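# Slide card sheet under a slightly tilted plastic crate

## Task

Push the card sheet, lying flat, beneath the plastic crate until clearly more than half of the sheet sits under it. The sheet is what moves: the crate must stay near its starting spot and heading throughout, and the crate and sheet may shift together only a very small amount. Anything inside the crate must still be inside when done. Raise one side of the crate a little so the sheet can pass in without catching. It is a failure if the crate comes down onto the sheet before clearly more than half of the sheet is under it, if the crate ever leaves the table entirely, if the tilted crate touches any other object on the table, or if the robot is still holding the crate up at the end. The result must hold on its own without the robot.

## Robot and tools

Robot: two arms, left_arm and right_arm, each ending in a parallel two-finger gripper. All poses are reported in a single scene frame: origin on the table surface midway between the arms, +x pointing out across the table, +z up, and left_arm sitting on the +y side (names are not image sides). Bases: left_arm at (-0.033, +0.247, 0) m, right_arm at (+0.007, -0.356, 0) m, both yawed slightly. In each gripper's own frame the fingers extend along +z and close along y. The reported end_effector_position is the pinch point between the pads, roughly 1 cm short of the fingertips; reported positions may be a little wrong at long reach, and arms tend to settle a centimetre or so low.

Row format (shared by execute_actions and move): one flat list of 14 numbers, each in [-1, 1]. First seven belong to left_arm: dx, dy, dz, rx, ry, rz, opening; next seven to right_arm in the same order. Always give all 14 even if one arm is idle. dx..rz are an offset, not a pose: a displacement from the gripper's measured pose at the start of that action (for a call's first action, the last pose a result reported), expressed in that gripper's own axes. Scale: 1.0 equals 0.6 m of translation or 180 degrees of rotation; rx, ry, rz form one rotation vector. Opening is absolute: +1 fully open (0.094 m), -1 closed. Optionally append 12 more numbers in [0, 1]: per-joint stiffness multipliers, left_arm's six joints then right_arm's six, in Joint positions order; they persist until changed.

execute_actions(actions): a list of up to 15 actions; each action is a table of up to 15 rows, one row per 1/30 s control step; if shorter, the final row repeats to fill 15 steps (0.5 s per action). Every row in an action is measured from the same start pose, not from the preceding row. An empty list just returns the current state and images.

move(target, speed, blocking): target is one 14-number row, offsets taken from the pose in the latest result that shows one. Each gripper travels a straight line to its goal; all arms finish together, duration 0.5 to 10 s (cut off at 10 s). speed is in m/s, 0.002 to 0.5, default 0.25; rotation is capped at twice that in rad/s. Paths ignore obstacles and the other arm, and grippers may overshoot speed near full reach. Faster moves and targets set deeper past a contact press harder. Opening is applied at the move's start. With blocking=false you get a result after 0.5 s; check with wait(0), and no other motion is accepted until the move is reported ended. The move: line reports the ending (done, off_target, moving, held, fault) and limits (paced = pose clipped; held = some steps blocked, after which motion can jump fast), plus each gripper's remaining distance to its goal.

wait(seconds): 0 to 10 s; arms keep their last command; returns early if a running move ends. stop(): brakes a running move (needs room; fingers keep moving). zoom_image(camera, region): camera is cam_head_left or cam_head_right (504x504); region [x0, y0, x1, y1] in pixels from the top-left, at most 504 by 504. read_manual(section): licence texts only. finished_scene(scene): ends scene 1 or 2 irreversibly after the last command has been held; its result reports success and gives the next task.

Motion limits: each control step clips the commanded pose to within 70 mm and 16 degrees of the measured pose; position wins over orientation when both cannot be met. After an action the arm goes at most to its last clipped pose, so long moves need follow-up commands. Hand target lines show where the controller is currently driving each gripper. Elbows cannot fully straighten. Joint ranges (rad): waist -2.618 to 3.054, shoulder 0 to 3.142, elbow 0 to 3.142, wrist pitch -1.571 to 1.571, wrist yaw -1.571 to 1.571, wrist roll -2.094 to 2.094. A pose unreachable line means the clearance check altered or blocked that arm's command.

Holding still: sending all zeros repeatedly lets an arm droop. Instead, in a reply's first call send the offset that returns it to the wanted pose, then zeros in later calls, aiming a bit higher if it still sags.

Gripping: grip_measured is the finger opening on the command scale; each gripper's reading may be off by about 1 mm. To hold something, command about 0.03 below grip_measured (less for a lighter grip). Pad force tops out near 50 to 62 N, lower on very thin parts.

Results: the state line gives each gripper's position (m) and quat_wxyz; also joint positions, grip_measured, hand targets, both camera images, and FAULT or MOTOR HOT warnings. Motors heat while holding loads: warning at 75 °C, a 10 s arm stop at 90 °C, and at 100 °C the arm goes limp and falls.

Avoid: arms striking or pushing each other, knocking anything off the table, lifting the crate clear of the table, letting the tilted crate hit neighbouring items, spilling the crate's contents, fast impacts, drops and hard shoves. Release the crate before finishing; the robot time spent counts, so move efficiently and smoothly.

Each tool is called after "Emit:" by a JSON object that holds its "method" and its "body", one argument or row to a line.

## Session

Emit:
{"method": "execute_actions", "body": {
  "actions": []
}}

Scene clock: 0.00 s.
left_arm: end_effector_position=(+0.1233, -0.1585, +0.2053) grip_measured=+1.000 end_effector_quat_wxyz=(+0.227, +0.385, +0.779, -0.441) | right_arm: end_effector_position=(+0.3533, -0.4478, +0.1067) grip_measured=+1.000 end_effector_quat_wxyz=(+0.652, -0.480, +0.561, -0.173)
Joint positions: left_arm=[-1.207  1.453  1.033 -0.179  0.448 -0.348  0.094] | right_arm=[-0.931  1.834  0.408  1.186 -1.177 -1.19   0.094]
Joint velocities: left_arm=[0.002 0.007 0.002 0.037 0.051 0.022 0.   ] | right_arm=[-0.002 -0.002 -0.007  0.051 -0.022 -0.007  0.   ]
Motor temperatures (°C, as the motors report them): left_arm=[29 34 32 27 26 28] | right_arm=[29 29 30 30 27 29]
Hand target (left_arm): +0.123, -0.159, +0.214; +0.233, +0.386, +0.773, -0.446
Hand target (right_arm): +0.354, -0.448, +0.110; +0.653, -0.482, +0.558, -0.174
Joint stiffness scale: left_arm=[1. 1. 1. 1. 1. 1.] | right_arm=[1. 1. 1. 1. 1. 1.]

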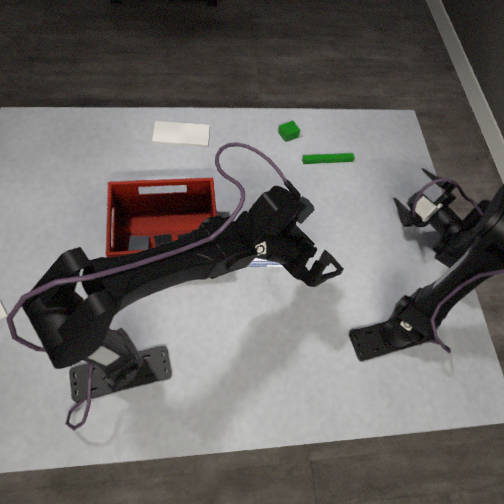

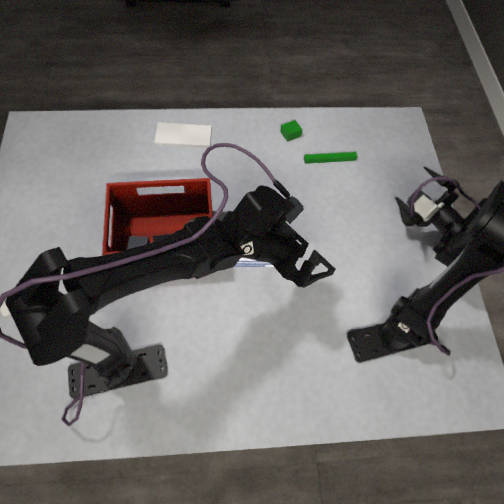

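Emit:
{"method": "move", "body": {
  "target": [0.002,0.313,-0.269,-0.3035,0.156,-0.265,0.0,-0.287,0.292,0.01,-0.382,0.0216,0.1156,-0.3],
  "speed": 0.3
}}

Emit:
{"method": "zoom_image", "body": {
  "camera": "cam_head_left",
  "region": [100, 130, 340, 310]
}}

Emit:
{"method": "zoom_image", "body": {
  "camera": "cam_head_right",
  "region": [100, 130, 340, 310]
}}

Scene clock: 9.77 s.
left_arm: end_effector_position=(+0.2644, +0.0369, +0.1862) grip_measured=+0.002 end_effector_quat_wxyz=(+0.010, -0.001, +1.000, -0.019) | right_arm: end_effector_position=(+0.2487, -0.2286, +0.0567) grip_measured=-0.298 end_effector_quat_wxyz=(+0.275, -0.650, +0.655, +0.271)
Joint positions: left_arm=[-0.788  1.927  1.961 -1.567  0.02  -0.61   0.047] | right_arm=[-0.194  1.587  0.803 -0.775 -0.792 -1.56   0.033]
Joint velocities: left_arm=[-0.012 -0.002 -0.007 -0.066  0.037 -0.037 -0.001] | right_arm=[ 0.007 -0.002 -0.012  0.007 -0.022 -0.022  0.001]
Motor temperatures (°C, as the motors report them): left_arm=[29 35 33 29 26 28] | right_arm=[29 29 31 31 27 29]
Hand target (left_arm): +0.268, +0.040, +0.193; +0.019, -0.008, +1.000, -0.017
Hand target (right_arm): +0.254, -0.227, +0.062; -0.276, +0.648, -0.655, -0.273
Off the commanded pose (left_arm): 0.008 m, 2 deg.
Off the commanded pose (right_arm): 0.004 m, 1 deg.
Joint stiffness scale: left_arm=[1. 1. 1. 1. 1. 1.] | right_arm=[1. 1. 1. 1. 1. 1.]
joint sent to its limit (left arm) — the command would take joint 4 (wrist pitch) past its lower limit, so that joint was sent only as far as its limit.
move: done

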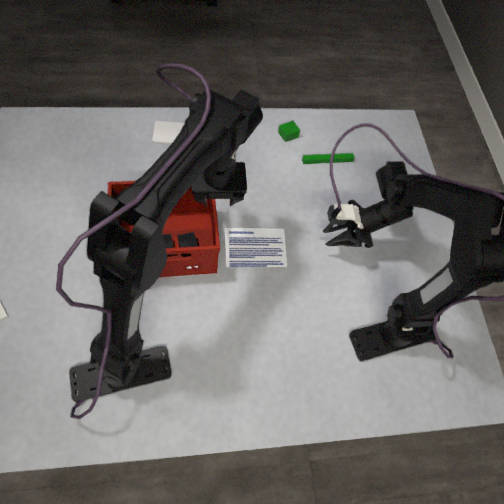

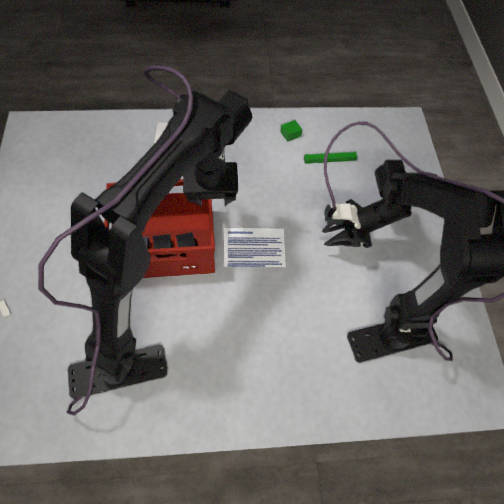

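Region (100, 130, 340, 310) of cam_head_left's 504x504 image, scaled by 2.100, with more detail than that image has; it fills the top 378 rows of this view, and the rest is white.

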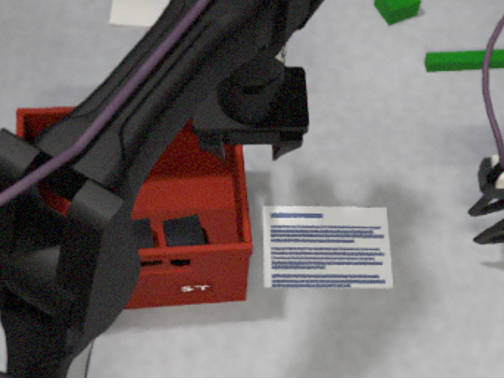

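Region (100, 130, 340, 310) of cam_head_right's 504x504 image, scaled by 2.100, with more detail than that image has; it fills the top 378 rows of this view, and the rest is white.

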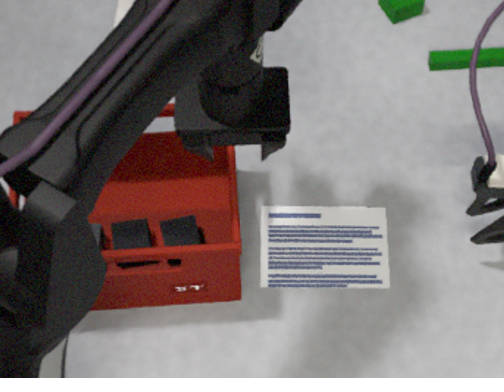

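Emit:
{"method": "move", "body": {
  "target": [-0.008,0.014,0.113,-0.012,0.006,0,0.0,-0.025,-0.002,0.132,0,0,0,-0.3],
  "speed": 0.1
}}

Emit:
{"method": "execute_actions", "body": {
  "actions": [
    [[0,0,0,0,0,0,-0.5,0,0,0,0,0,0,-0.3],[0,0,0,0,0,0,-0.5,0,0,0,0,0,0,-0.3],[0,0,0,0,0,0,-0.5,0,0,0,0,0,0,-0.3],[0,0,0,0,0,0,-0.7,0,0,0,0,0,0,-0.3],[0,0,0,0,0,0,-0.75,0,0,0,0,0,0,-0.3],[0,0,0,0,0,0,-0.8,0,0,0,0,0,0,-0.3],[0,0,0,0,0,0,-0.85,0,0,0,0,0,0,-0.3],[0,0,0,0,0,0,-0.91,0,0,0,0,0,0,-0.3]]
  ]
}}

Emit:
{"method": "zoom_image", "body": {
  "camera": "cam_head_left",
  "region": [100, 130, 340, 310]
}}

Scene clock: 18.03 s.
left_arm: end_effector_position=(+0.2677, +0.0387, +0.1212) grip_measured=+0.002 end_effector_quat_wxyz=(-0.004, -0.000, +1.000, -0.005) | right_arm: end_effector_position=(+0.2554, -0.1617, +0.0173) grip_measured=-0.298 end_effector_quat_wxyz=(+0.282, -0.653, +0.651, +0.266)
Joint positions: left_arm=[-0.782  1.935  1.712 -1.349  0.013 -0.603  0.047] | right_arm=[ 0.07   1.684  0.695 -0.297 -0.754 -1.197  0.033]
Joint velocities: left_arm=[-0.007 -0.012 -0.022  0.022 -0.007 -0.007 -0.001] | right_arm=[-0.017 -0.002 -0.002 -0.007 -0.066 -0.037  0.   ]
Motor temperatures (°C, as the motors report them): left_arm=[29 36 34 28 26 28] | right_arm=[29 29 31 30 28 29]
Hand target (left_arm): +0.272, +0.043, +0.118; +0.001, -0.001, +1.000, +0.000
Hand target (right_arm): +0.249, -0.161, +0.012; -0.275, +0.650, -0.654, -0.273
Off the commanded pose (left_arm): 0.006 m, 1 deg.
Off the commanded pose (right_arm): 0.007 m, 1 deg.
Joint stiffness scale: left_arm=[1. 1. 1. 1. 1. 1.] | right_arm=[1. 1. 1. 1. 1. 1.]
move: done

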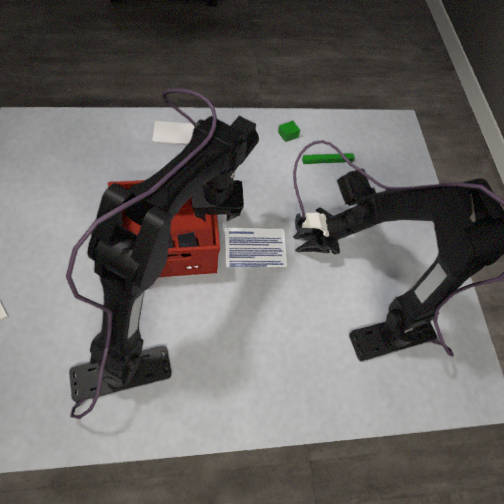

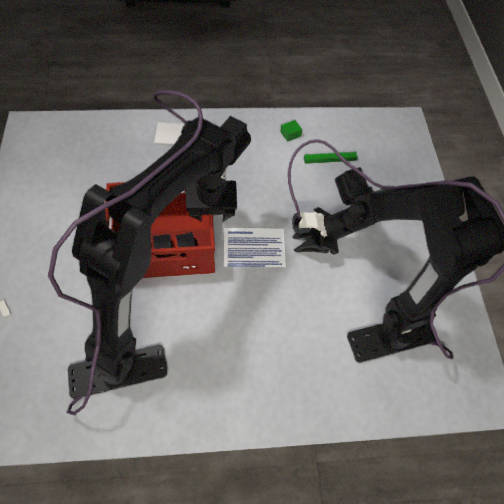

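Scene clock: 18.53 s.
left_arm: end_effector_position=(+0.2666, +0.0405, +0.1212) grip_measured=-0.858 end_effector_quat_wxyz=(-0.006, -0.006, +1.000, -0.001) | right_arm: end_effector_position=(+0.2555, -0.1617, +0.0173) grip_measured=-0.298 end_effector_quat_wxyz=(+0.282, -0.653, +0.651, +0.266)
Joint positions: left_arm=[-0.782  1.935  1.712 -1.357  0.009 -0.613  0.007] | right_arm=[ 0.07   1.684  0.695 -0.297 -0.754 -1.197  0.033]
Joint velocities: left_arm=[ 0.002 -0.007 -0.002 -0.037 -0.037 -0.007 -0.   ] | right_arm=[-0.012  0.002 -0.012 -0.007  0.037  0.125 -0.001]
Motor temperatures (°C, as the motors report them): left_arm=[29 36 34 28 26 28] | right_arm=[29 29 31 30 28 29]
Hand target (left_arm): +0.268, +0.039, +0.121; -0.004, -0.000, +1.000, -0.005
Hand target (right_arm): +0.255, -0.162, +0.017; -0.282, +0.653, -0.651, -0.266
Off the commanded pose (left_arm): 0.002 m, 1 deg.
Off the commanded pose (right_arm): 0.000 m, 0 deg.
Joint stiffness scale: left_arm=[1. 1. 1. 1. 1. 1.] | right_arm=[1. 1. 1. 1. 1. 1.]

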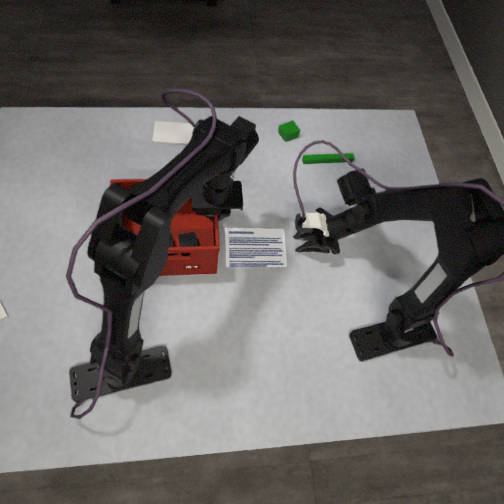

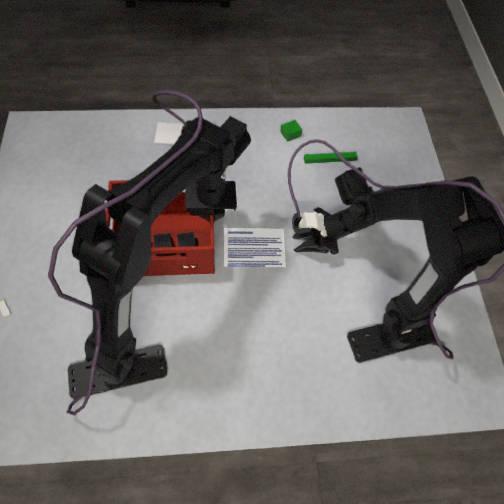

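Region (100, 130, 340, 310) of cam_head_left's 504x504 image, scaled by 2.100, with more detail than that image has; it fills the top 378 rows of this view, and the rest is white.

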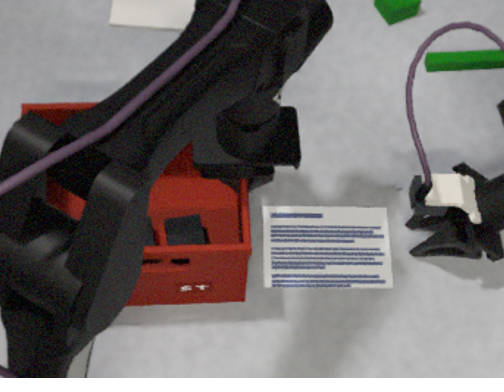

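Emit:
{"method": "move", "body": {
  "target": [0.007,0.02,-0.067,0.056,0,0,-0.91,0.008,0.005,0.008,0,0,0,-0.3],
  "speed": 0.05
}}

Emit:
{"method": "zoom_image", "body": {
  "camera": "cam_head_left",
  "region": [100, 130, 340, 310]
}}

Scene clock: 23.00 s.
left_arm: end_effector_position=(+0.2691, +0.0542, +0.1401) grip_measured=-0.858 end_effector_quat_wxyz=(-0.011, -0.009, +0.998, -0.058) | right_arm: end_effector_position=(+0.2605, -0.1612, +0.0180) grip_measured=-0.298 end_effector_quat_wxyz=(+0.291, -0.656, +0.648, +0.257)
Joint positions: left_arm=[-0.695  1.866  1.689 -1.355  0.112 -0.536  0.007] | right_arm=[ 0.07   1.684  0.695 -0.272 -0.748 -1.197  0.033]
Joint velocities: left_arm=[ 0.002  0.012  0.002  0.007  0.022 -0.022 -0.001] | right_arm=[-0.012 -0.002  0.007  0.037 -0.037 -0.022 -0.001]
Motor temperatures (°C, as the motors report them): left_arm=[30 37 34 28 26 28] | right_arm=[29 29 31 30 28 29]
Hand target (left_arm): +0.262, +0.052, +0.161; -0.006, -0.006, +0.996, -0.089
Hand target (right_arm): +0.253, -0.162, +0.011; -0.282, +0.653, -0.651, -0.266
Off the commanded pose (left_arm): 0.022 m, 4 deg.
Off the commanded pose (right_arm): 0.011 m, 1 deg.
Joint stiffness scale: left_arm=[1. 1. 1. 1. 1. 1.] | right_arm=[1. 1. 1. 1. 1. 1.]
move: off_target (left_arm, right_arm)

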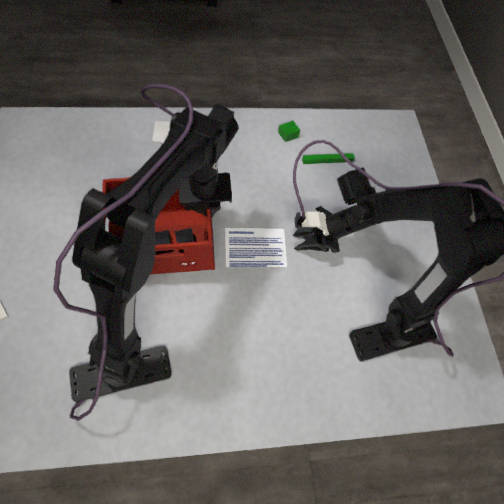

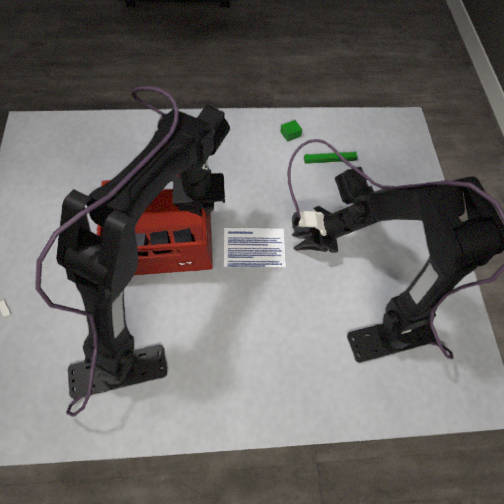

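Region (100, 130, 340, 310) of cam_head_left's 504x504 image, scaled by 2.100, with more detail than that image has; it fills the top 378 rows of this view, and the rest is white.

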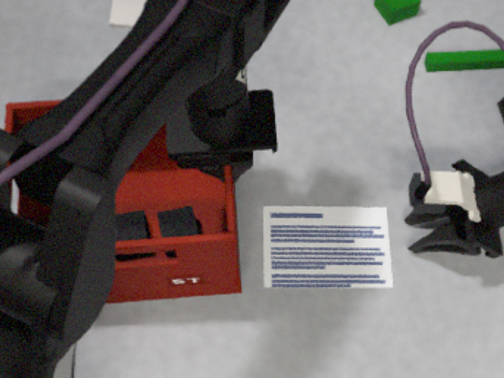

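Emit:
{"method": "execute_actions", "body": {
  "actions": [
    [[0.012,-0.007,-0.034,0.02,-0.003,0,-0.91,0.007,0.002,0.017,0,0.01,0,-0.3],[0.012,-0.007,-0.034,0.02,-0.003,0,-0.91,0.003,0.002,0.021,0,0.01,0,-0.3],[0.012,-0.007,-0.034,0.02,-0.003,0,-0.91,-0.002,0.002,0.026,0,0.01,0,-0.3],[0.012,-0.007,-0.034,0.02,-0.003,0,-0.91,-0.007,0.002,0.031,0,0.01,0,-0.3],[0.012,-0.007,-0.034,0.02,-0.003,0,-0.91,-0.011,0.002,0.036,0,0.01,0,-0.3],[0.012,-0.007,-0.034,0.02,-0.003,0,-0.91,-0.016,0.002,0.04,0,0.01,0,-0.3],[0.012,-0.007,-0.034,0.02,-0.003,0,-0.91,-0.021,0.002,0.045,0,0.01,0,-0.3],[0.012,-0.007,-0.034,0.02,-0.003,0,-0.91,-0.025,0.002,0.05,0,0.01,0,-0.3],[0.012,-0.007,-0.034,0.02,-0.003,0,-0.91,-0.03,0.002,0.055,0,0.01,0,-0.3],[0.012,-0.007,-0.034,0.02,-0.003,0,-0.91,-0.035,0.002,0.059,0,0.01,0,-0.3],[0.012,-0.007,-0.034,0.02,-0.003,0,-0.91,-0.039,0.002,0.064,0,0.01,0,-0.3],[0.012,-0.007,-0.034,0.02,-0.003,0,-0.91,-0.044,0.002,0.069,0,0.01,0,-0.3],[0.012,-0.007,-0.034,0.02,-0.003,0,-0.91,-0.049,0.002,0.074,0,0.01,0,-0.3],[0.012,-0.007,-0.034,0.02,-0.003,0,-0.91,-0.053,0.002,0.078,0,0.01,0,-0.3],[0.012,-0.007,-0.034,0.02,-0.003,0,-0.91,-0.058,0.002,0.083,0,0.01,0,-0.3]],
    [[0.012,-0.007,-0.034,0.02,-0.003,0,-0.91,0.001,-0.004,0.024,0,0.01,0.01,-0.3],[0.012,-0.007,-0.034,0.02,-0.003,0,-0.91,-0.003,-0.004,0.028,0,0.01,0.01,-0.3],[0.012,-0.007,-0.034,0.02,-0.003,0,-0.91,-0.007,-0.004,0.033,0,0.01,0.01,-0.3],[0.012,-0.007,-0.034,0.02,-0.003,0,-0.91,-0.011,-0.004,0.037,0,0.01,0.01,-0.3],[0.012,-0.007,-0.034,0.02,-0.003,0,-0.91,-0.015,-0.004,0.041,0,0.01,0.01,-0.3],[0.012,-0.007,-0.034,0.02,-0.003,0,-0.91,-0.019,-0.004,0.046,0,0.01,0.01,-0.3],[0.012,-0.007,-0.034,0.02,-0.003,0,-0.91,-0.023,-0.004,0.05,0,0.01,0.01,-0.3],[0.012,-0.007,-0.034,0.02,-0.003,0,-0.91,-0.027,-0.004,0.054,0,0.01,0.01,-0.3],[0.012,-0.007,-0.034,0.02,-0.003,0,-0.91,-0.031,-0.004,0.059,0,0.01,0.01,-0.3],[0.012,-0.007,-0.034,0.02,-0.003,0,-0.91,-0.035,-0.004,0.063,0,0.01,0.01,-0.3],[0.012,-0.007,-0.034,0.02,-0.003,0,-0.91,-0.039,-0.004,0.067,0,0.01,0.01,-0.3],[0.012,-0.007,-0.034,0.02,-0.003,0,-0.91,-0.043,-0.004,0.072,0,0.01,0.01,-0.3],[0.012,-0.007,-0.034,0.02,-0.003,0,-0.91,-0.047,-0.004,0.076,0,0.01,0.01,-0.3],[0.012,-0.007,-0.034,0.02,-0.003,0,-0.91,-0.051,-0.004,0.08,0,0.01,0.01,-0.3],[0.012,-0.007,-0.034,0.02,-0.003,0,-0.91,-0.055,-0.004,0.085,0,0.01,0.01,-0.3]]
  ]
}}

Emit:
{"method": "wait", "body": {
  "seconds": 0.4
}}

Emit:
{"method": "zoom_image", "body": {
  "camera": "cam_head_left",
  "region": [100, 130, 340, 310]
}}

Scene clock: 37.17 s.
left_arm: end_effector_position=(+0.2691, +0.0542, +0.1401) grip_measured=-0.858 end_effector_quat_wxyz=(-0.011, -0.009, +0.998, -0.058) | right_arm: end_effector_position=(+0.2457, -0.0541, +0.0185) grip_measured=-0.298 end_effector_quat_wxyz=(+0.293, -0.669, +0.624, +0.279)
Joint positions: left_arm=[-0.695  1.866  1.689 -1.355  0.112 -0.536  0.007] | right_arm=[ 0.419  1.795  0.772  0.01  -0.656 -0.834  0.033]
Joint velocities: left_arm=[ 0.022 -0.002 -0.022  0.007 -0.007  0.022  0.001] | right_arm=[ 0.291  0.173  0.183  0.183  0.095  0.242 -0.   ]
Motor temperatures (°C, as the motors report them): left_arm=[30 40 34 28 27 28] | right_arm=[29 29 31 31 28 29]
Hand target (left_arm): +0.262, +0.052, +0.160; -0.006, -0.009, +0.996, -0.089
Hand target (right_arm): +0.250, -0.049, +0.007; -0.279, +0.662, -0.644, -0.263
Off the commanded pose (left_arm): 0.022 m, 4 deg.
Off the commanded pose (right_arm): 0.014 m, 4 deg.
Joint stiffness scale: left_arm=[1. 1. 1. 1. 1. 1.] | right_arm=[1. 1. 1. 1. 1. 1.]

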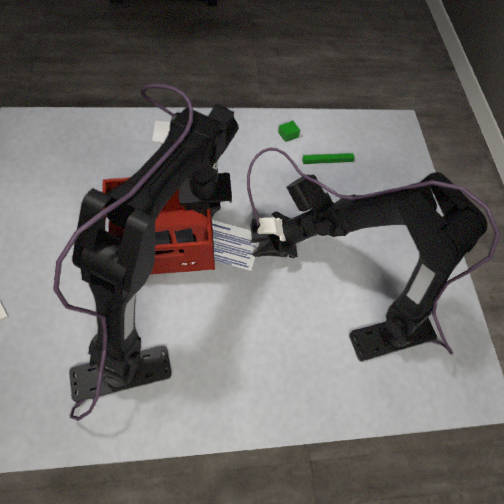

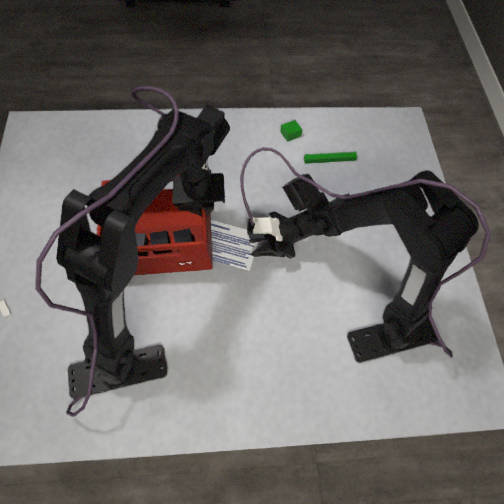

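Scene clock: 37.57 s.
left_arm: end_effector_position=(+0.2691, +0.0542, +0.1401) grip_measured=-0.858 end_effector_quat_wxyz=(-0.011, -0.009, +0.998, -0.058) | right_arm: end_effector_position=(+0.2460, -0.0467, +0.0185) grip_measured=-0.298 end_effector_quat_wxyz=(+0.293, -0.663, +0.630, +0.281)
Joint positions: left_arm=[-0.695  1.866  1.689 -1.355  0.112 -0.536  0.007] | right_arm=[ 0.44   1.807  0.782  0.029 -0.643 -0.792  0.033]
Joint velocities: left_arm=[-0.002 -0.002 -0.002 -0.007 -0.037  0.007  0.   ] | right_arm=[-0.002 -0.002  0.002  0.022  0.007  0.066 -0.001]
Motor temperatures (°C, as the motors report them): left_arm=[30 40 34 28 27 28] | right_arm=[29 29 31 31 28 29]
Hand target (left_arm): +0.262, +0.052, +0.160; -0.006, -0.009, +0.996, -0.089
Hand target (right_arm): +0.250, -0.049, +0.007; -0.279, +0.662, -0.644, -0.263
Off the commanded pose (left_arm): 0.022 m, 4 deg.
Off the commanded pose (right_arm): 0.013 m, 3 deg.
Joint stiffness scale: left_arm=[1. 1. 1. 1. 1. 1.] | right_arm=[1. 1. 1. 1. 1. 1.]
wait: 0.40 s; at rest by 0.37 s

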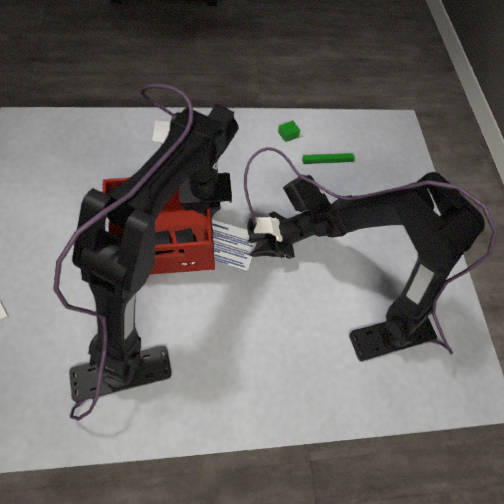

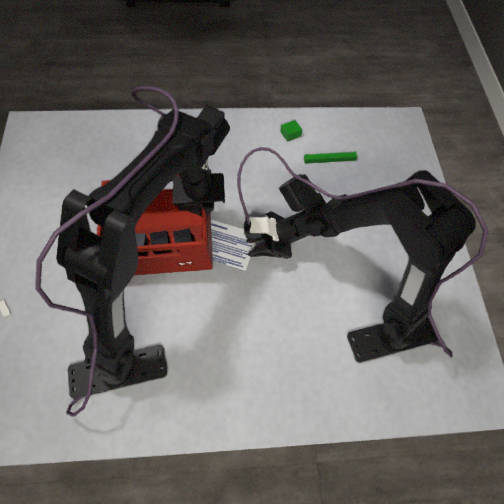

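Region (100, 130, 340, 310) of cam_head_left's 504x504 image, scaled by 2.100, with more detail than that image has; it fills the top 378 rows of this view, and the rest is white.

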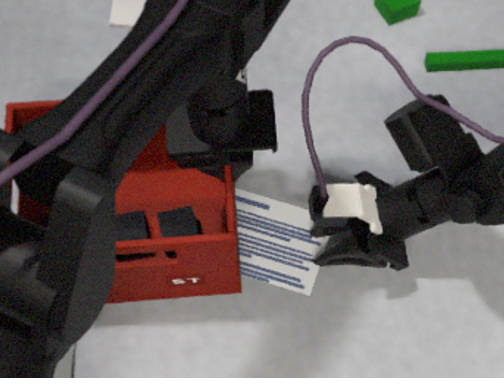

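Emit:
{"method": "execute_actions", "body": {
  "actions": [
    [[0.012,-0.007,-0.034,0.02,-0.003,0,-0.91,0.012,0,-0.01,0,0.01,0,-0.3],[0.012,-0.007,-0.034,0.02,-0.003,0,-0.91,0.022,0,-0.02,0,0.01,0,-0.3],[0.012,-0.007,-0.034,0.02,-0.003,0,-0.91,0.032,0,-0.03,0,0.01,0,-0.3],[0.012,-0.007,-0.034,0.02,-0.003,0,-0.91,0.042,0,-0.04,0,0.01,0,-0.3],[0.012,-0.007,-0.034,0.02,-0.003,0,-0.91,0.052,0,-0.05,0,0.01,0,-0.3],[0.012,-0.007,-0.034,0.02,-0.003,0,-0.91,0.061,-0.01,-0.057,0,0.01,0,-0.3],[0.012,-0.007,-0.034,0.02,-0.003,0,-0.91,0.062,-0.02,-0.057,0,0.01,0,-0.3],[0.012,-0.007,-0.034,0.02,-0.003,0,-0.91,0.063,-0.03,-0.057,0,0.01,0,-0.3],[0.012,-0.007,-0.034,0.02,-0.003,0,-0.91,0.064,-0.04,-0.057,0,0.01,0,-0.3],[0.012,-0.007,-0.034,0.02,-0.003,0,-0.91,0.066,-0.05,-0.055,0,0.01,0,-0.3],[0.012,-0.007,-0.034,0.02,-0.003,0,-0.91,0.069,-0.06,-0.053,0,0.01,0,-0.3],[0.012,-0.007,-0.034,0.02,-0.003,0,-0.91,0.072,-0.07,-0.051,0,0.01,0,-0.3]]
  ]
}}

Emit:
{"method": "wait", "body": {
  "seconds": 0.4
}}

Emit:
{"method": "zoom_image", "body": {
  "camera": "cam_head_left",
  "region": [160, 160, 340, 290]
}}

Scene clock: 45.37 s.
left_arm: end_effector_position=(+0.2691, +0.0542, +0.1401) grip_measured=-0.858 end_effector_quat_wxyz=(-0.011, -0.009, +0.998, -0.058) | right_arm: end_effector_position=(+0.2900, -0.0924, +0.0185) grip_measured=-0.298 end_effector_quat_wxyz=(+0.305, -0.655, +0.634, +0.276)
Joint positions: left_arm=[-0.695  1.866  1.689 -1.355  0.112 -0.536  0.007] | right_arm=[ 0.24   1.851  0.853 -0.102 -0.734 -0.985  0.033]
Joint velocities: left_arm=[ 0.002 -0.007 -0.002 -0.081 -0.022  0.022 -0.   ] | right_arm=[-0.037  0.154  0.222 -0.198 -0.125 -0.3    0.   ]
Motor temperatures (°C, as the motors report them): left_arm=[30 41 34 28 27 28] | right_arm=[29 29 31 31 28 29]
Hand target (left_arm): +0.262, +0.052, +0.160; -0.006, -0.009, +0.996, -0.089
Hand target (right_arm): +0.290, -0.098, +0.009; -0.285, +0.666, -0.635, -0.268
Off the commanded pose (left_arm): 0.022 m, 4 deg.
Off the commanded pose (right_arm): 0.011 m, 3 deg.
Joint stiffness scale: left_arm=[1. 1. 1. 1. 1. 1.] | right_arm=[1. 1. 1. 1. 1. 1.]

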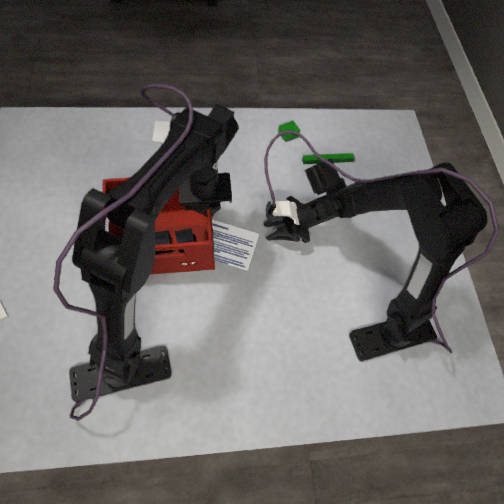

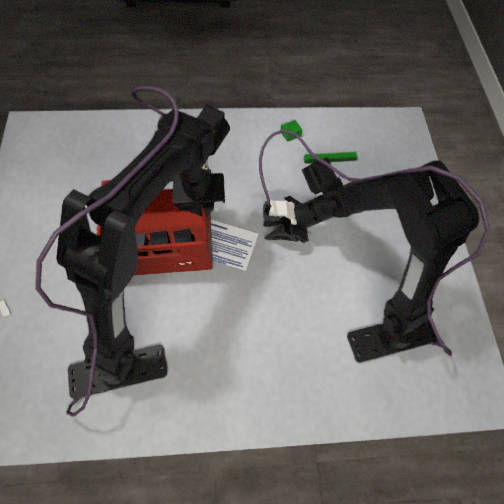

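Scene clock: 45.77 s.
left_arm: end_effector_position=(+0.2691, +0.0542, +0.1401) grip_measured=-0.858 end_effector_quat_wxyz=(-0.011, -0.009, +0.998, -0.058) | right_arm: end_effector_position=(+0.2902, -0.0918, +0.0188) grip_measured=-0.298 end_effector_quat_wxyz=(+0.306, -0.665, +0.624, +0.275)
Joint positions: left_arm=[-0.695  1.866  1.689 -1.355  0.112 -0.536  0.007] | right_arm=[ 0.24   1.856  0.863 -0.115 -0.739 -1.019  0.033]
Joint velocities: left_arm=[-0.002 -0.012 -0.002 -0.051  0.022 -0.037 -0.001] | right_arm=[-0.022 -0.007 -0.007 -0.022  0.051 -0.125 -0.001]
Motor temperatures (°C, as the motors report them): left_arm=[30 41 34 28 27 28] | right_arm=[29 29 31 31 28 29]
Hand target (left_arm): +0.262, +0.052, +0.160; -0.006, -0.009, +0.996, -0.089
Hand target (right_arm): +0.291, -0.098, +0.009; -0.285, +0.666, -0.635, -0.268
Off the commanded pose (left_arm): 0.022 m, 4 deg.
Off the commanded pose (right_arm): 0.011 m, 3 deg.
Joint stiffness scale: left_arm=[1. 1. 1. 1. 1. 1.] | right_arm=[1. 1. 1. 1. 1. 1.]
wait: 0.40 s; at rest by 0.37 s

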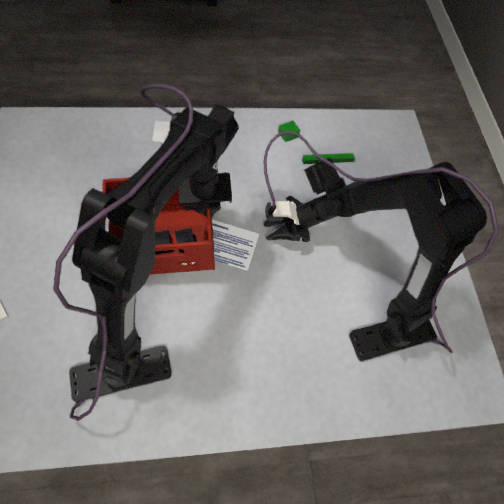

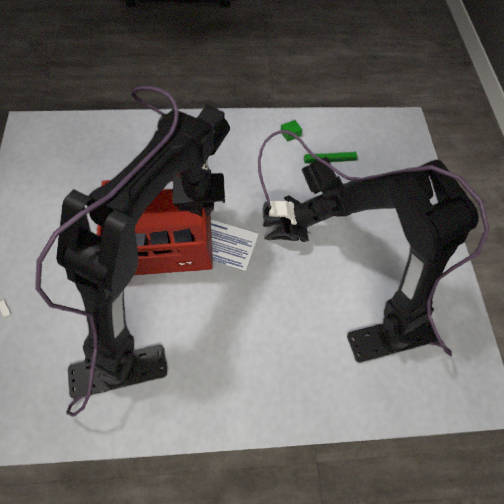

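Region (160, 160, 340, 290) of cam_head_left's 504x504 image, scaled by 2.800, with more detail than that image has.

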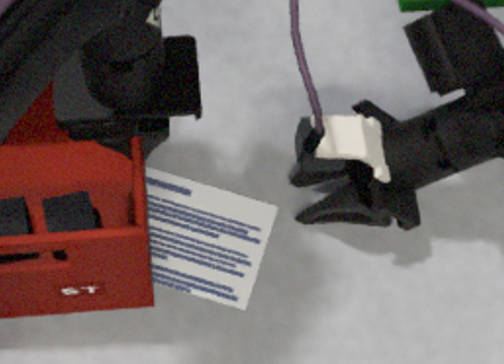

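Emit:
{"method": "execute_actions", "body": {
  "actions": [
    [[0.012,-0.007,-0.034,0.02,-0.003,0,-0.91,0.008,0.005,0.016,0,0.01,0,-0.3],[0.012,-0.007,-0.034,0.02,-0.003,0,-0.91,0.003,0.005,0.022,0,0.01,0,-0.3],[0.012,-0.007,-0.034,0.02,-0.003,0,-0.91,-0.002,0.005,0.027,0,0.01,0,-0.3],[0.012,-0.007,-0.034,0.02,-0.003,0,-0.91,-0.007,0.005,0.033,0,0.01,0,-0.3],[0.012,-0.007,-0.034,0.02,-0.003,0,-0.91,-0.011,0.004,0.038,0,0.01,0,-0.3],[0.012,-0.007,-0.034,0.02,-0.003,0,-0.91,-0.016,0.004,0.043,0,0.01,0,-0.3],[0.012,-0.007,-0.034,0.02,-0.003,0,-0.91,-0.021,0.004,0.049,0,0.01,0,-0.3],[0.012,-0.007,-0.034,0.02,-0.003,0,-0.91,-0.026,0.003,0.054,0,0.01,0,-0.3],[0.012,-0.007,-0.034,0.02,-0.003,0,-0.91,-0.031,0.003,0.06,0,0.01,0,-0.3],[0.012,-0.007,-0.034,0.02,-0.003,0,-0.91,-0.035,0.003,0.065,0,0.01,0,-0.3],[0.012,-0.007,-0.034,0.02,-0.003,0,-0.91,-0.04,0.002,0.07,0,0.01,0,-0.3],[0.012,-0.007,-0.034,0.02,-0.003,0,-0.91,-0.045,0.002,0.076,0,0.01,0,-0.3],[0.012,-0.007,-0.034,0.02,-0.003,0,-0.91,-0.05,0.002,0.081,0,0.01,0,-0.3],[0.012,-0.007,-0.034,0.02,-0.003,0,-0.91,-0.055,0.002,0.087,0,0.01,0,-0.3],[0.012,-0.007,-0.034,0.02,-0.003,0,-0.91,-0.0595,0.002,0.092,0,0.01,0,-0.3]]
  ]
}}

Emit:
{"method": "wait", "body": {
  "seconds": 0.4
}}

Emit:
{"method": "zoom_image", "body": {
  "camera": "cam_head_left",
  "region": [160, 160, 340, 290]
}}

Scene clock: 56.07 s.
left_arm: end_effector_position=(+0.2691, +0.0542, +0.1401) grip_measured=-0.858 end_effector_quat_wxyz=(-0.011, -0.009, +0.998, -0.058) | right_arm: end_effector_position=(+0.2811, -0.0354, +0.0197) grip_measured=-0.298 end_effector_quat_wxyz=(+0.310, -0.676, +0.607, +0.281)
Joint positions: left_arm=[-0.695  1.866  1.689 -1.355  0.112 -0.536  0.007] | right_arm=[ 0.397  1.916  0.924 -0.005 -0.685 -0.877  0.033]
Joint velocities: left_arm=[-0.002 -0.002 -0.007 -0.051 -0.022 -0.037  0.002] | right_arm=[ 0.291  0.188  0.227  0.11   0.081  0.3   -0.001]
Motor temperatures (°C, as the motors report them): left_arm=[30 42 34 28 27 28] | right_arm=[29 29 31 30 28 29]
Hand target (left_arm): +0.262, +0.052, +0.160; -0.006, -0.009, +0.996, -0.089
Hand target (right_arm): +0.286, -0.027, +0.009; -0.297, +0.669, -0.627, -0.267
Off the commanded pose (left_arm): 0.022 m, 4 deg.
Off the commanded pose (right_arm): 0.015 m, 3 deg.
Joint stiffness scale: left_arm=[1. 1. 1. 1. 1. 1.] | right_arm=[1. 1. 1. 1. 1. 1.]

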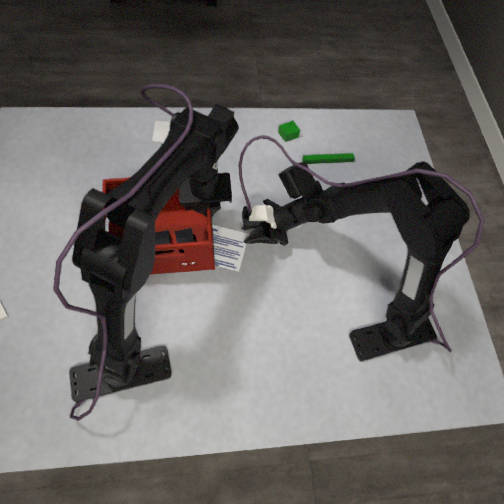

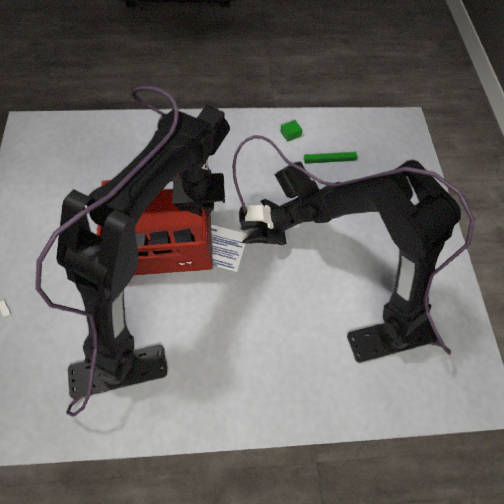

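Scene clock: 56.47 s.
left_arm: end_effector_position=(+0.2691, +0.0542, +0.1401) grip_measured=-0.858 end_effector_quat_wxyz=(-0.011, -0.009, +0.998, -0.058) | right_arm: end_effector_position=(+0.2809, -0.0262, +0.0198) grip_measured=-0.298 end_effector_quat_wxyz=(+0.309, -0.670, +0.614, +0.282)
Joint positions: left_arm=[-0.695  1.866  1.689 -1.355  0.112 -0.536  0.007] | right_arm=[ 0.421  1.928  0.938  0.014 -0.669 -0.832  0.033]
Joint velocities: left_arm=[ 0.007 -0.007 -0.002 -0.007  0.007 -0.007  0.   ] | right_arm=[-0.012  0.007 -0.012  0.022 -0.066  0.051 -0.001]
Motor temperatures (°C, as the motors report them): left_arm=[30 42 34 28 27 28] | right_arm=[29 29 31 30 28 29]
Hand target (left_arm): +0.262, +0.052, +0.160; -0.006, -0.009, +0.996, -0.089
Hand target (right_arm): +0.286, -0.027, +0.009; -0.297, +0.669, -0.627, -0.267
Off the commanded pose (left_arm): 0.022 m, 4 deg.
Off the commanded pose (right_arm): 0.013 m, 3 deg.
Joint stiffness scale: left_arm=[1. 1. 1. 1. 1. 1.] | right_arm=[1. 1. 1. 1. 1. 1.]
wait: 0.40 s; no rest

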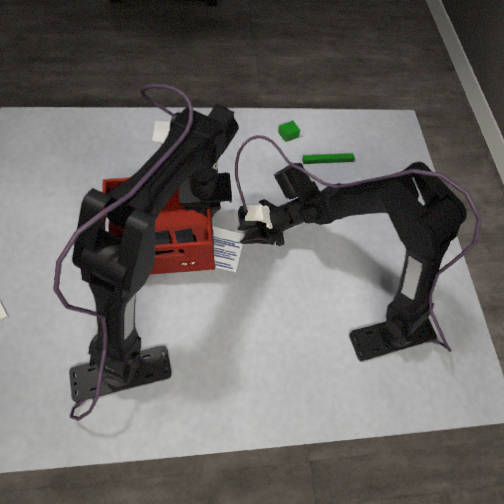

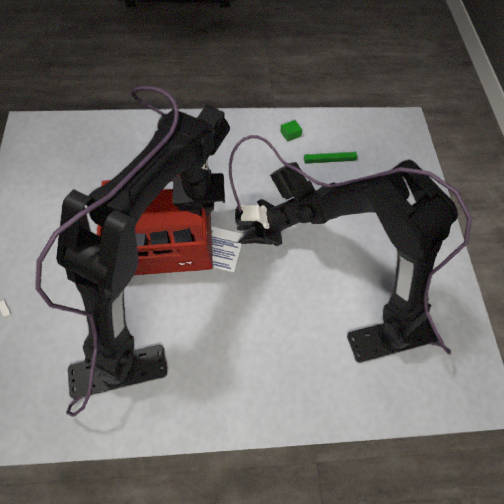

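Region (160, 160, 340, 290) of cam_head_left's 504x504 image, scaled by 2.800, with more detail than that image has.

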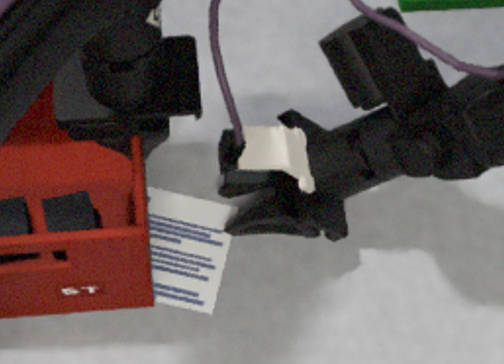

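Emit:
{"method": "execute_actions", "body": {
  "actions": [
    [[0.012,-0.007,-0.034,0.02,-0.003,0,-0.91,0.01,-0.008,0.017,0,0.01,0,-0.3],[0.012,-0.007,-0.034,0.02,-0.003,0,-0.91,0.006,-0.008,0.022,0,0.01,0,-0.3],[0.012,-0.007,-0.034,0.02,-0.003,0,-0.91,0.001,-0.008,0.027,0,0.01,0,-0.3],[0.012,-0.007,-0.034,0.02,-0.003,0,-0.91,-0.003,-0.009,0.032,0,0.01,0,-0.3],[0.012,-0.007,-0.034,0.02,-0.003,0,-0.91,-0.007,-0.009,0.037,0,0.01,0,-0.3],[0.012,-0.007,-0.034,0.02,-0.003,0,-0.91,-0.011,-0.01,0.042,0,0.01,0,-0.3],[0.012,-0.007,-0.034,0.02,-0.003,0,-0.91,-0.015,-0.01,0.047,0,0.01,0,-0.3],[0.012,-0.007,-0.034,0.02,-0.003,0,-0.91,-0.02,-0.011,0.052,0,0.01,0,-0.3],[0.012,-0.007,-0.034,0.02,-0.003,0,-0.91,-0.024,-0.011,0.057,0,0.01,0,-0.3],[0.012,-0.007,-0.034,0.02,-0.003,0,-0.91,-0.028,-0.012,0.062,0,0.01,0,-0.3],[0.012,-0.007,-0.034,0.02,-0.003,0,-0.91,-0.032,-0.012,0.067,0,0.01,0,-0.3],[0.012,-0.007,-0.034,0.02,-0.003,0,-0.91,-0.0365,-0.012,0.0715,0,0.01,0,-0.3]]
  ]
}}

Emit:
{"method": "zoom_image", "body": {
  "camera": "cam_head_left",
  "region": [130, 160, 310, 290]
}}

Scene clock: 64.13 s.
left_arm: end_effector_position=(+0.2691, +0.0542, +0.1401) grip_measured=-0.858 end_effector_quat_wxyz=(-0.011, -0.009, +0.998, -0.058) | right_arm: end_effector_position=(+0.2825, +0.0211, +0.0210) grip_measured=-0.298 end_effector_quat_wxyz=(-0.316, +0.678, -0.599, -0.285)
Joint positions: left_arm=[-0.695  1.866  1.689 -1.355  0.112 -0.536  0.007] | right_arm=[ 0.518  2.018  1.057  0.051 -0.629 -0.761  0.033]
Joint velocities: left_arm=[ 0.012  0.002  0.012 -0.051 -0.022 -0.007  0.   ] | right_arm=[0.061 0.056 0.081 0.022 0.095 0.081 0.   ]
Motor temperatures (°C, as the motors report them): left_arm=[30 42 34 28 27 28] | right_arm=[29 29 32 31 28 29]
Hand target (left_arm): +0.262, +0.052, +0.160; -0.006, -0.009, +0.996, -0.089
Hand target (right_arm): +0.285, +0.021, +0.009; -0.300, +0.674, -0.618, -0.272
Off the commanded pose (left_arm): 0.022 m, 4 deg.
Off the commanded pose (right_arm): 0.013 m, 3 deg.
Joint stiffness scale: left_arm=[1. 1. 1. 1. 1. 1.] | right_arm=[1. 1. 1. 1. 1. 1.]

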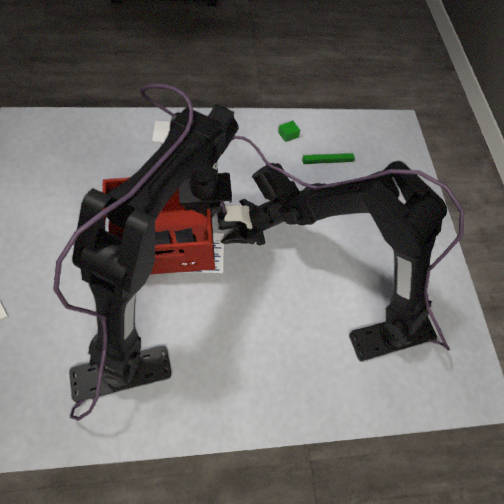

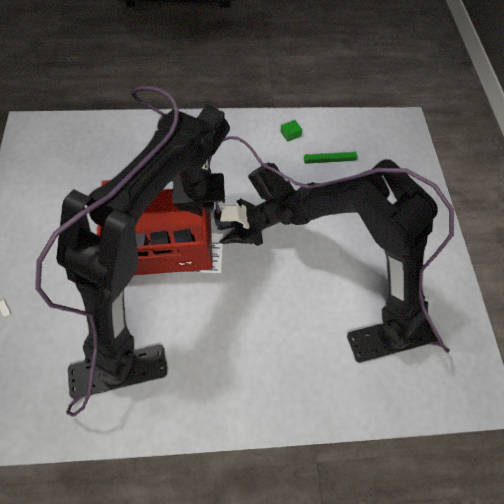

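Region (130, 160, 310, 290) of cam_head_left's 504x504 image, scaled by 2.800, with more detail than that image has.

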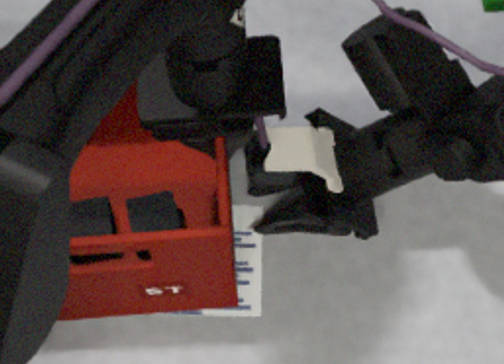

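Emit:
{"method": "execute_actions", "body": {
  "actions": [
    [[0.012,-0.007,-0.034,0.02,-0.003,0,-0.91,0.007,0,-0.01,0,0,0,-0.3],[0.012,-0.007,-0.034,0.02,-0.003,0,-0.91,0.014,0,-0.02,0,0,0,-0.3],[0.011,-0.007,-0.031,0.018,-0.003,0,-0.91,0.02,0,-0.03,0,0,0,-0.3],[0.01,-0.007,-0.028,0.016,-0.003,0,-0.91,0.026,0,-0.04,0,0,0,-0.3],[0.01,-0.007,-0.025,0.014,-0.003,0,-0.91,0.032,0,-0.05,0,0,0,-0.3],[0.009,-0.007,-0.022,0.012,-0.003,0,-0.91,0.038,0,-0.06,0,0,0,-0.3],[0.008,-0.007,-0.019,0.01,-0.003,0,-0.91,0.044,0,-0.07,0,0,0,-0.3],[0.008,-0.007,-0.016,0.008,-0.003,0,-0.91,0.05,0,-0.08,0,0,0,-0.3],[0.007,-0.007,-0.013,0.006,-0.003,0,-0.91,0.055,0,-0.09,0,0,0,-0.3],[0.006,-0.007,-0.01,0.004,-0.003,0,-0.91,0.06,0,-0.1,0,0,0,-0.3],[0.006,-0.007,-0.007,0.002,-0.003,0,-0.91,0.06,0,-0.1,0,0,0,-0.3],[0.005,-0.007,-0.004,0,-0.003,0,-0.91,0.06,0,-0.1,0,0,0,-0.3],[0.005,-0.007,-0.001,-0.002,-0.003,0,-0.91,0.06,0,-0.1,0,0,0,-0.3],[0.004,-0.007,0.002,-0.004,-0.003,0,-0.91,0.06,0,-0.1,0,0,0,-0.3],[0.004,-0.007,0.005,-0.006,-0.003,0,-0.91,0.06,0,-0.1,0,0,0,-0.3]]
  ]
}}

Emit:
{"method": "wait", "body": {
  "seconds": 0.4
}}

Scene clock: 70.93 s.
left_arm: end_effector_position=(+0.2692, +0.0525, +0.1365) grip_measured=-0.858 end_effector_quat_wxyz=(-0.011, -0.009, +0.999, -0.051) | right_arm: end_effector_position=(+0.2998, -0.0476, +0.0256) grip_measured=-0.298 end_effector_quat_wxyz=(+0.320, -0.666, +0.616, +0.272)
Joint positions: left_arm=[-0.706  1.874  1.687 -1.35   0.099 -0.546  0.007] | right_arm=[ 0.345  1.913  0.948 -0.032 -0.692 -0.899  0.033]
Joint velocities: left_arm=[-0.115  0.076 -0.081  0.154 -0.066 -0.095  0.001] | right_arm=[ 0.017 -0.056  0.012 -0.125 -0.11  -0.212 -0.001]
Motor temperatures (°C, as the motors report them): left_arm=[30 42 34 28 27 28] | right_arm=[29 30 32 31 28 29]
Hand target (left_arm): +0.267, +0.050, +0.137; -0.007, -0.009, +0.999, -0.049
Hand target (right_arm): +0.288, -0.048, +0.032; -0.318, +0.678, -0.600, -0.283
Off the commanded pose (left_arm): 0.004 m, 1 deg.
Off the commanded pose (right_arm): 0.014 m, 3 deg.
Joint stiffness scale: left_arm=[1. 1. 1. 1. 1. 1.] | right_arm=[1. 1. 1. 1. 1. 1.]

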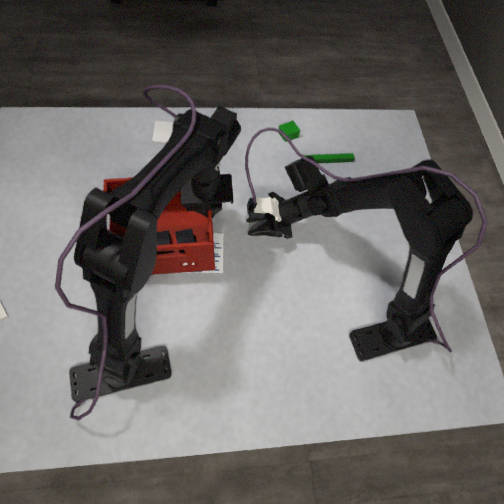

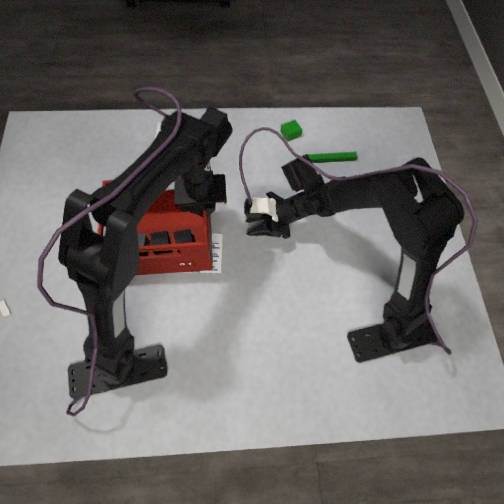

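Scene clock: 71.33 s.
left_arm: end_effector_position=(+0.2688, +0.0506, +0.1298) grip_measured=-0.858 end_effector_quat_wxyz=(-0.012, -0.008, +0.999, -0.042) | right_arm: end_effector_position=(+0.2947, -0.0485, +0.0247) grip_measured=-0.298 end_effector_quat_wxyz=(+0.315, -0.673, +0.609, +0.277)
Joint positions: left_arm=[-0.718  1.887  1.678 -1.339  0.083 -0.555  0.007] | right_arm=[ 0.345  1.913  0.948 -0.055 -0.705 -0.926  0.033]
Joint velocities: left_arm=[-0.002 -0.002  0.002 -0.11  -0.007 -0.022 -0.002] | right_arm=[-0.002  0.007  0.017 -0.066 -0.051 -0.022  0.   ]
Motor temperatures (°C, as the motors report them): left_arm=[30 42 34 28 27 28] | right_arm=[29 30 32 31 28 29]
Hand target (left_arm): +0.267, +0.050, +0.137; -0.007, -0.009, +0.999, -0.049
Hand target (right_arm): +0.288, -0.048, +0.032; -0.317, +0.678, -0.600, -0.283
Off the commanded pose (left_arm): 0.008 m, 1 deg.
Off the commanded pose (right_arm): 0.010 m, 2 deg.
Joint stiffness scale: left_arm=[1. 1. 1. 1. 1. 1.] | right_arm=[1. 1. 1. 1. 1. 1.]
wait: 0.40 s; at rest by 0.33 s

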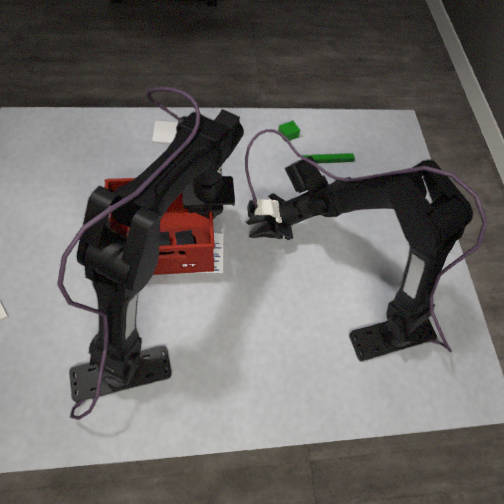

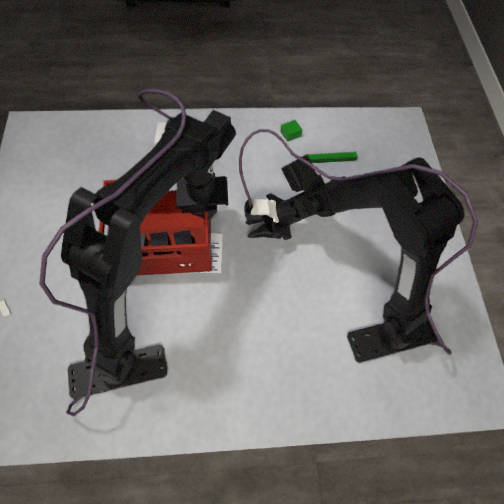

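Emit:
{"method": "execute_actions", "body": {
  "actions": [
    [[0.003,-0.002,-0.01,0.003,0,0,-0.91,0,0,0,0,0,0,-0.3],[0.003,-0.002,-0.008,0.001,0,0,-0.91,0,0,0,0,0,0,-0.3],[0.003,-0.003,-0.006,0,0,0,-0.91,0,0,0,0,0,0,-0.3],[0.002,-0.003,-0.004,-0.002,0,0,-0.91,0,0,0,0,0,0,-0.3],[0.002,-0.004,-0.002,-0.004,0,0,-0.91,0,0,0,0,0,0,-0.3],[0.002,-0.004,0,-0.006,0,0,-0.91,0,0,0,0,0,0,-0.3],[0.002,-0.005,0.002,-0.008,0,0,-0.91,0,0,0,0,0,0,-0.3],[0.001,-0.005,0.004,-0.01,0,0,-0.91,0,0,0,0,0,0,-0.3],[0.001,-0.005,0.006,-0.012,0,0,-0.91,0,0,0,0,0,0,-0.3],[0.001,-0.006,0.008,-0.014,0,0,-0.91,0,0,0,0,0,0,-0.3],[0.001,-0.006,0.011,-0.015,0,0,-0.91,0,0,0,0,0,0,-0.3]],
    [[0,0,0,0,0,0,-0.91,0,0,0,0,0,0,-0.3],[0,0,0,0,0,0,-0.91,0,0,0,0,0,0,-0.3],[0,0,0,0,0,0,-0.91,0,0,0,0,0,0,-0.3],[0,0,0,0,0,0,-0.2,0,0,0,0,0,0,-0.3]],
    [[0,0,-0.03,0,0,0,-0.2,0,0,0,0,0,0,-0.3],[0,0,-0.06,0,0,0,-0.2,0,0,0,0,0,0,-0.3],[0,0,-0.09,0,0,0,-0.2,0,0,0,0,0,0,-0.3]]
  ]
}}

Scene clock: 77.47 s.
left_arm: end_effector_position=(+0.2706, +0.0499, +0.1729) grip_measured=-0.202 end_effector_quat_wxyz=(-0.005, -0.007, +1.000, -0.023) | right_arm: end_effector_position=(+0.2958, -0.0495, +0.0235) grip_measured=-0.298 end_effector_quat_wxyz=(+0.314, -0.674, +0.611, +0.272)
Joint positions: left_arm=[-0.736  1.926  1.906 -1.535  0.045 -0.572  0.037] | right_arm=[ 0.345  1.913  0.948 -0.056 -0.695 -0.928  0.033]
Joint velocities: left_arm=[-0.017  0.012  0.007 -0.11  -0.007 -0.007 -0.001] | right_arm=[-0.017 -0.017 -0.002  0.007 -0.022  0.007 -0.   ]
Motor temperatures (°C, as the motors report them): left_arm=[30 41 34 28 27 28] | right_arm=[29 30 31 31 28 29]
Hand target (left_arm): +0.269, +0.053, +0.176; -0.011, -0.008, +1.000, -0.020
Hand target (right_arm): +0.295, -0.049, +0.024; -0.314, +0.674, -0.610, -0.274
Off the commanded pose (left_arm): 0.004 m, 1 deg.
Off the commanded pose (right_arm): 0.001 m, 0 deg.
Joint stiffness scale: left_arm=[1. 1. 1. 1. 1. 1.] | right_arm=[1. 1. 1. 1. 1. 1.]

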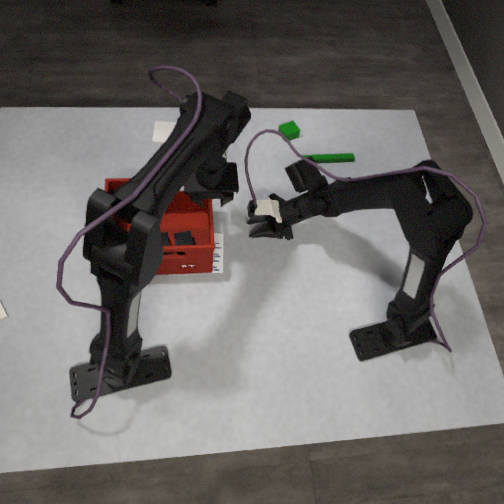

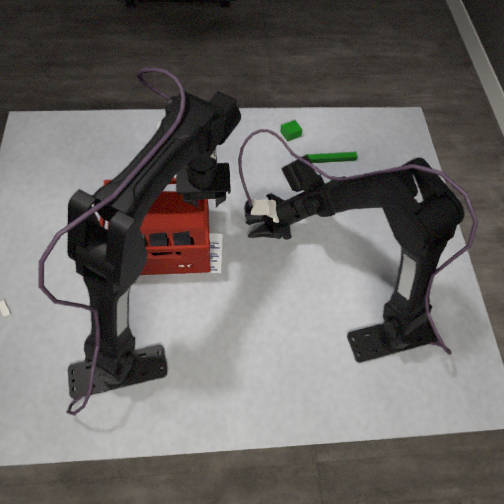

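Emit:
{"method": "finished_scene", "body": {
  "scene": 2
}}

The scene is finished: the task was done.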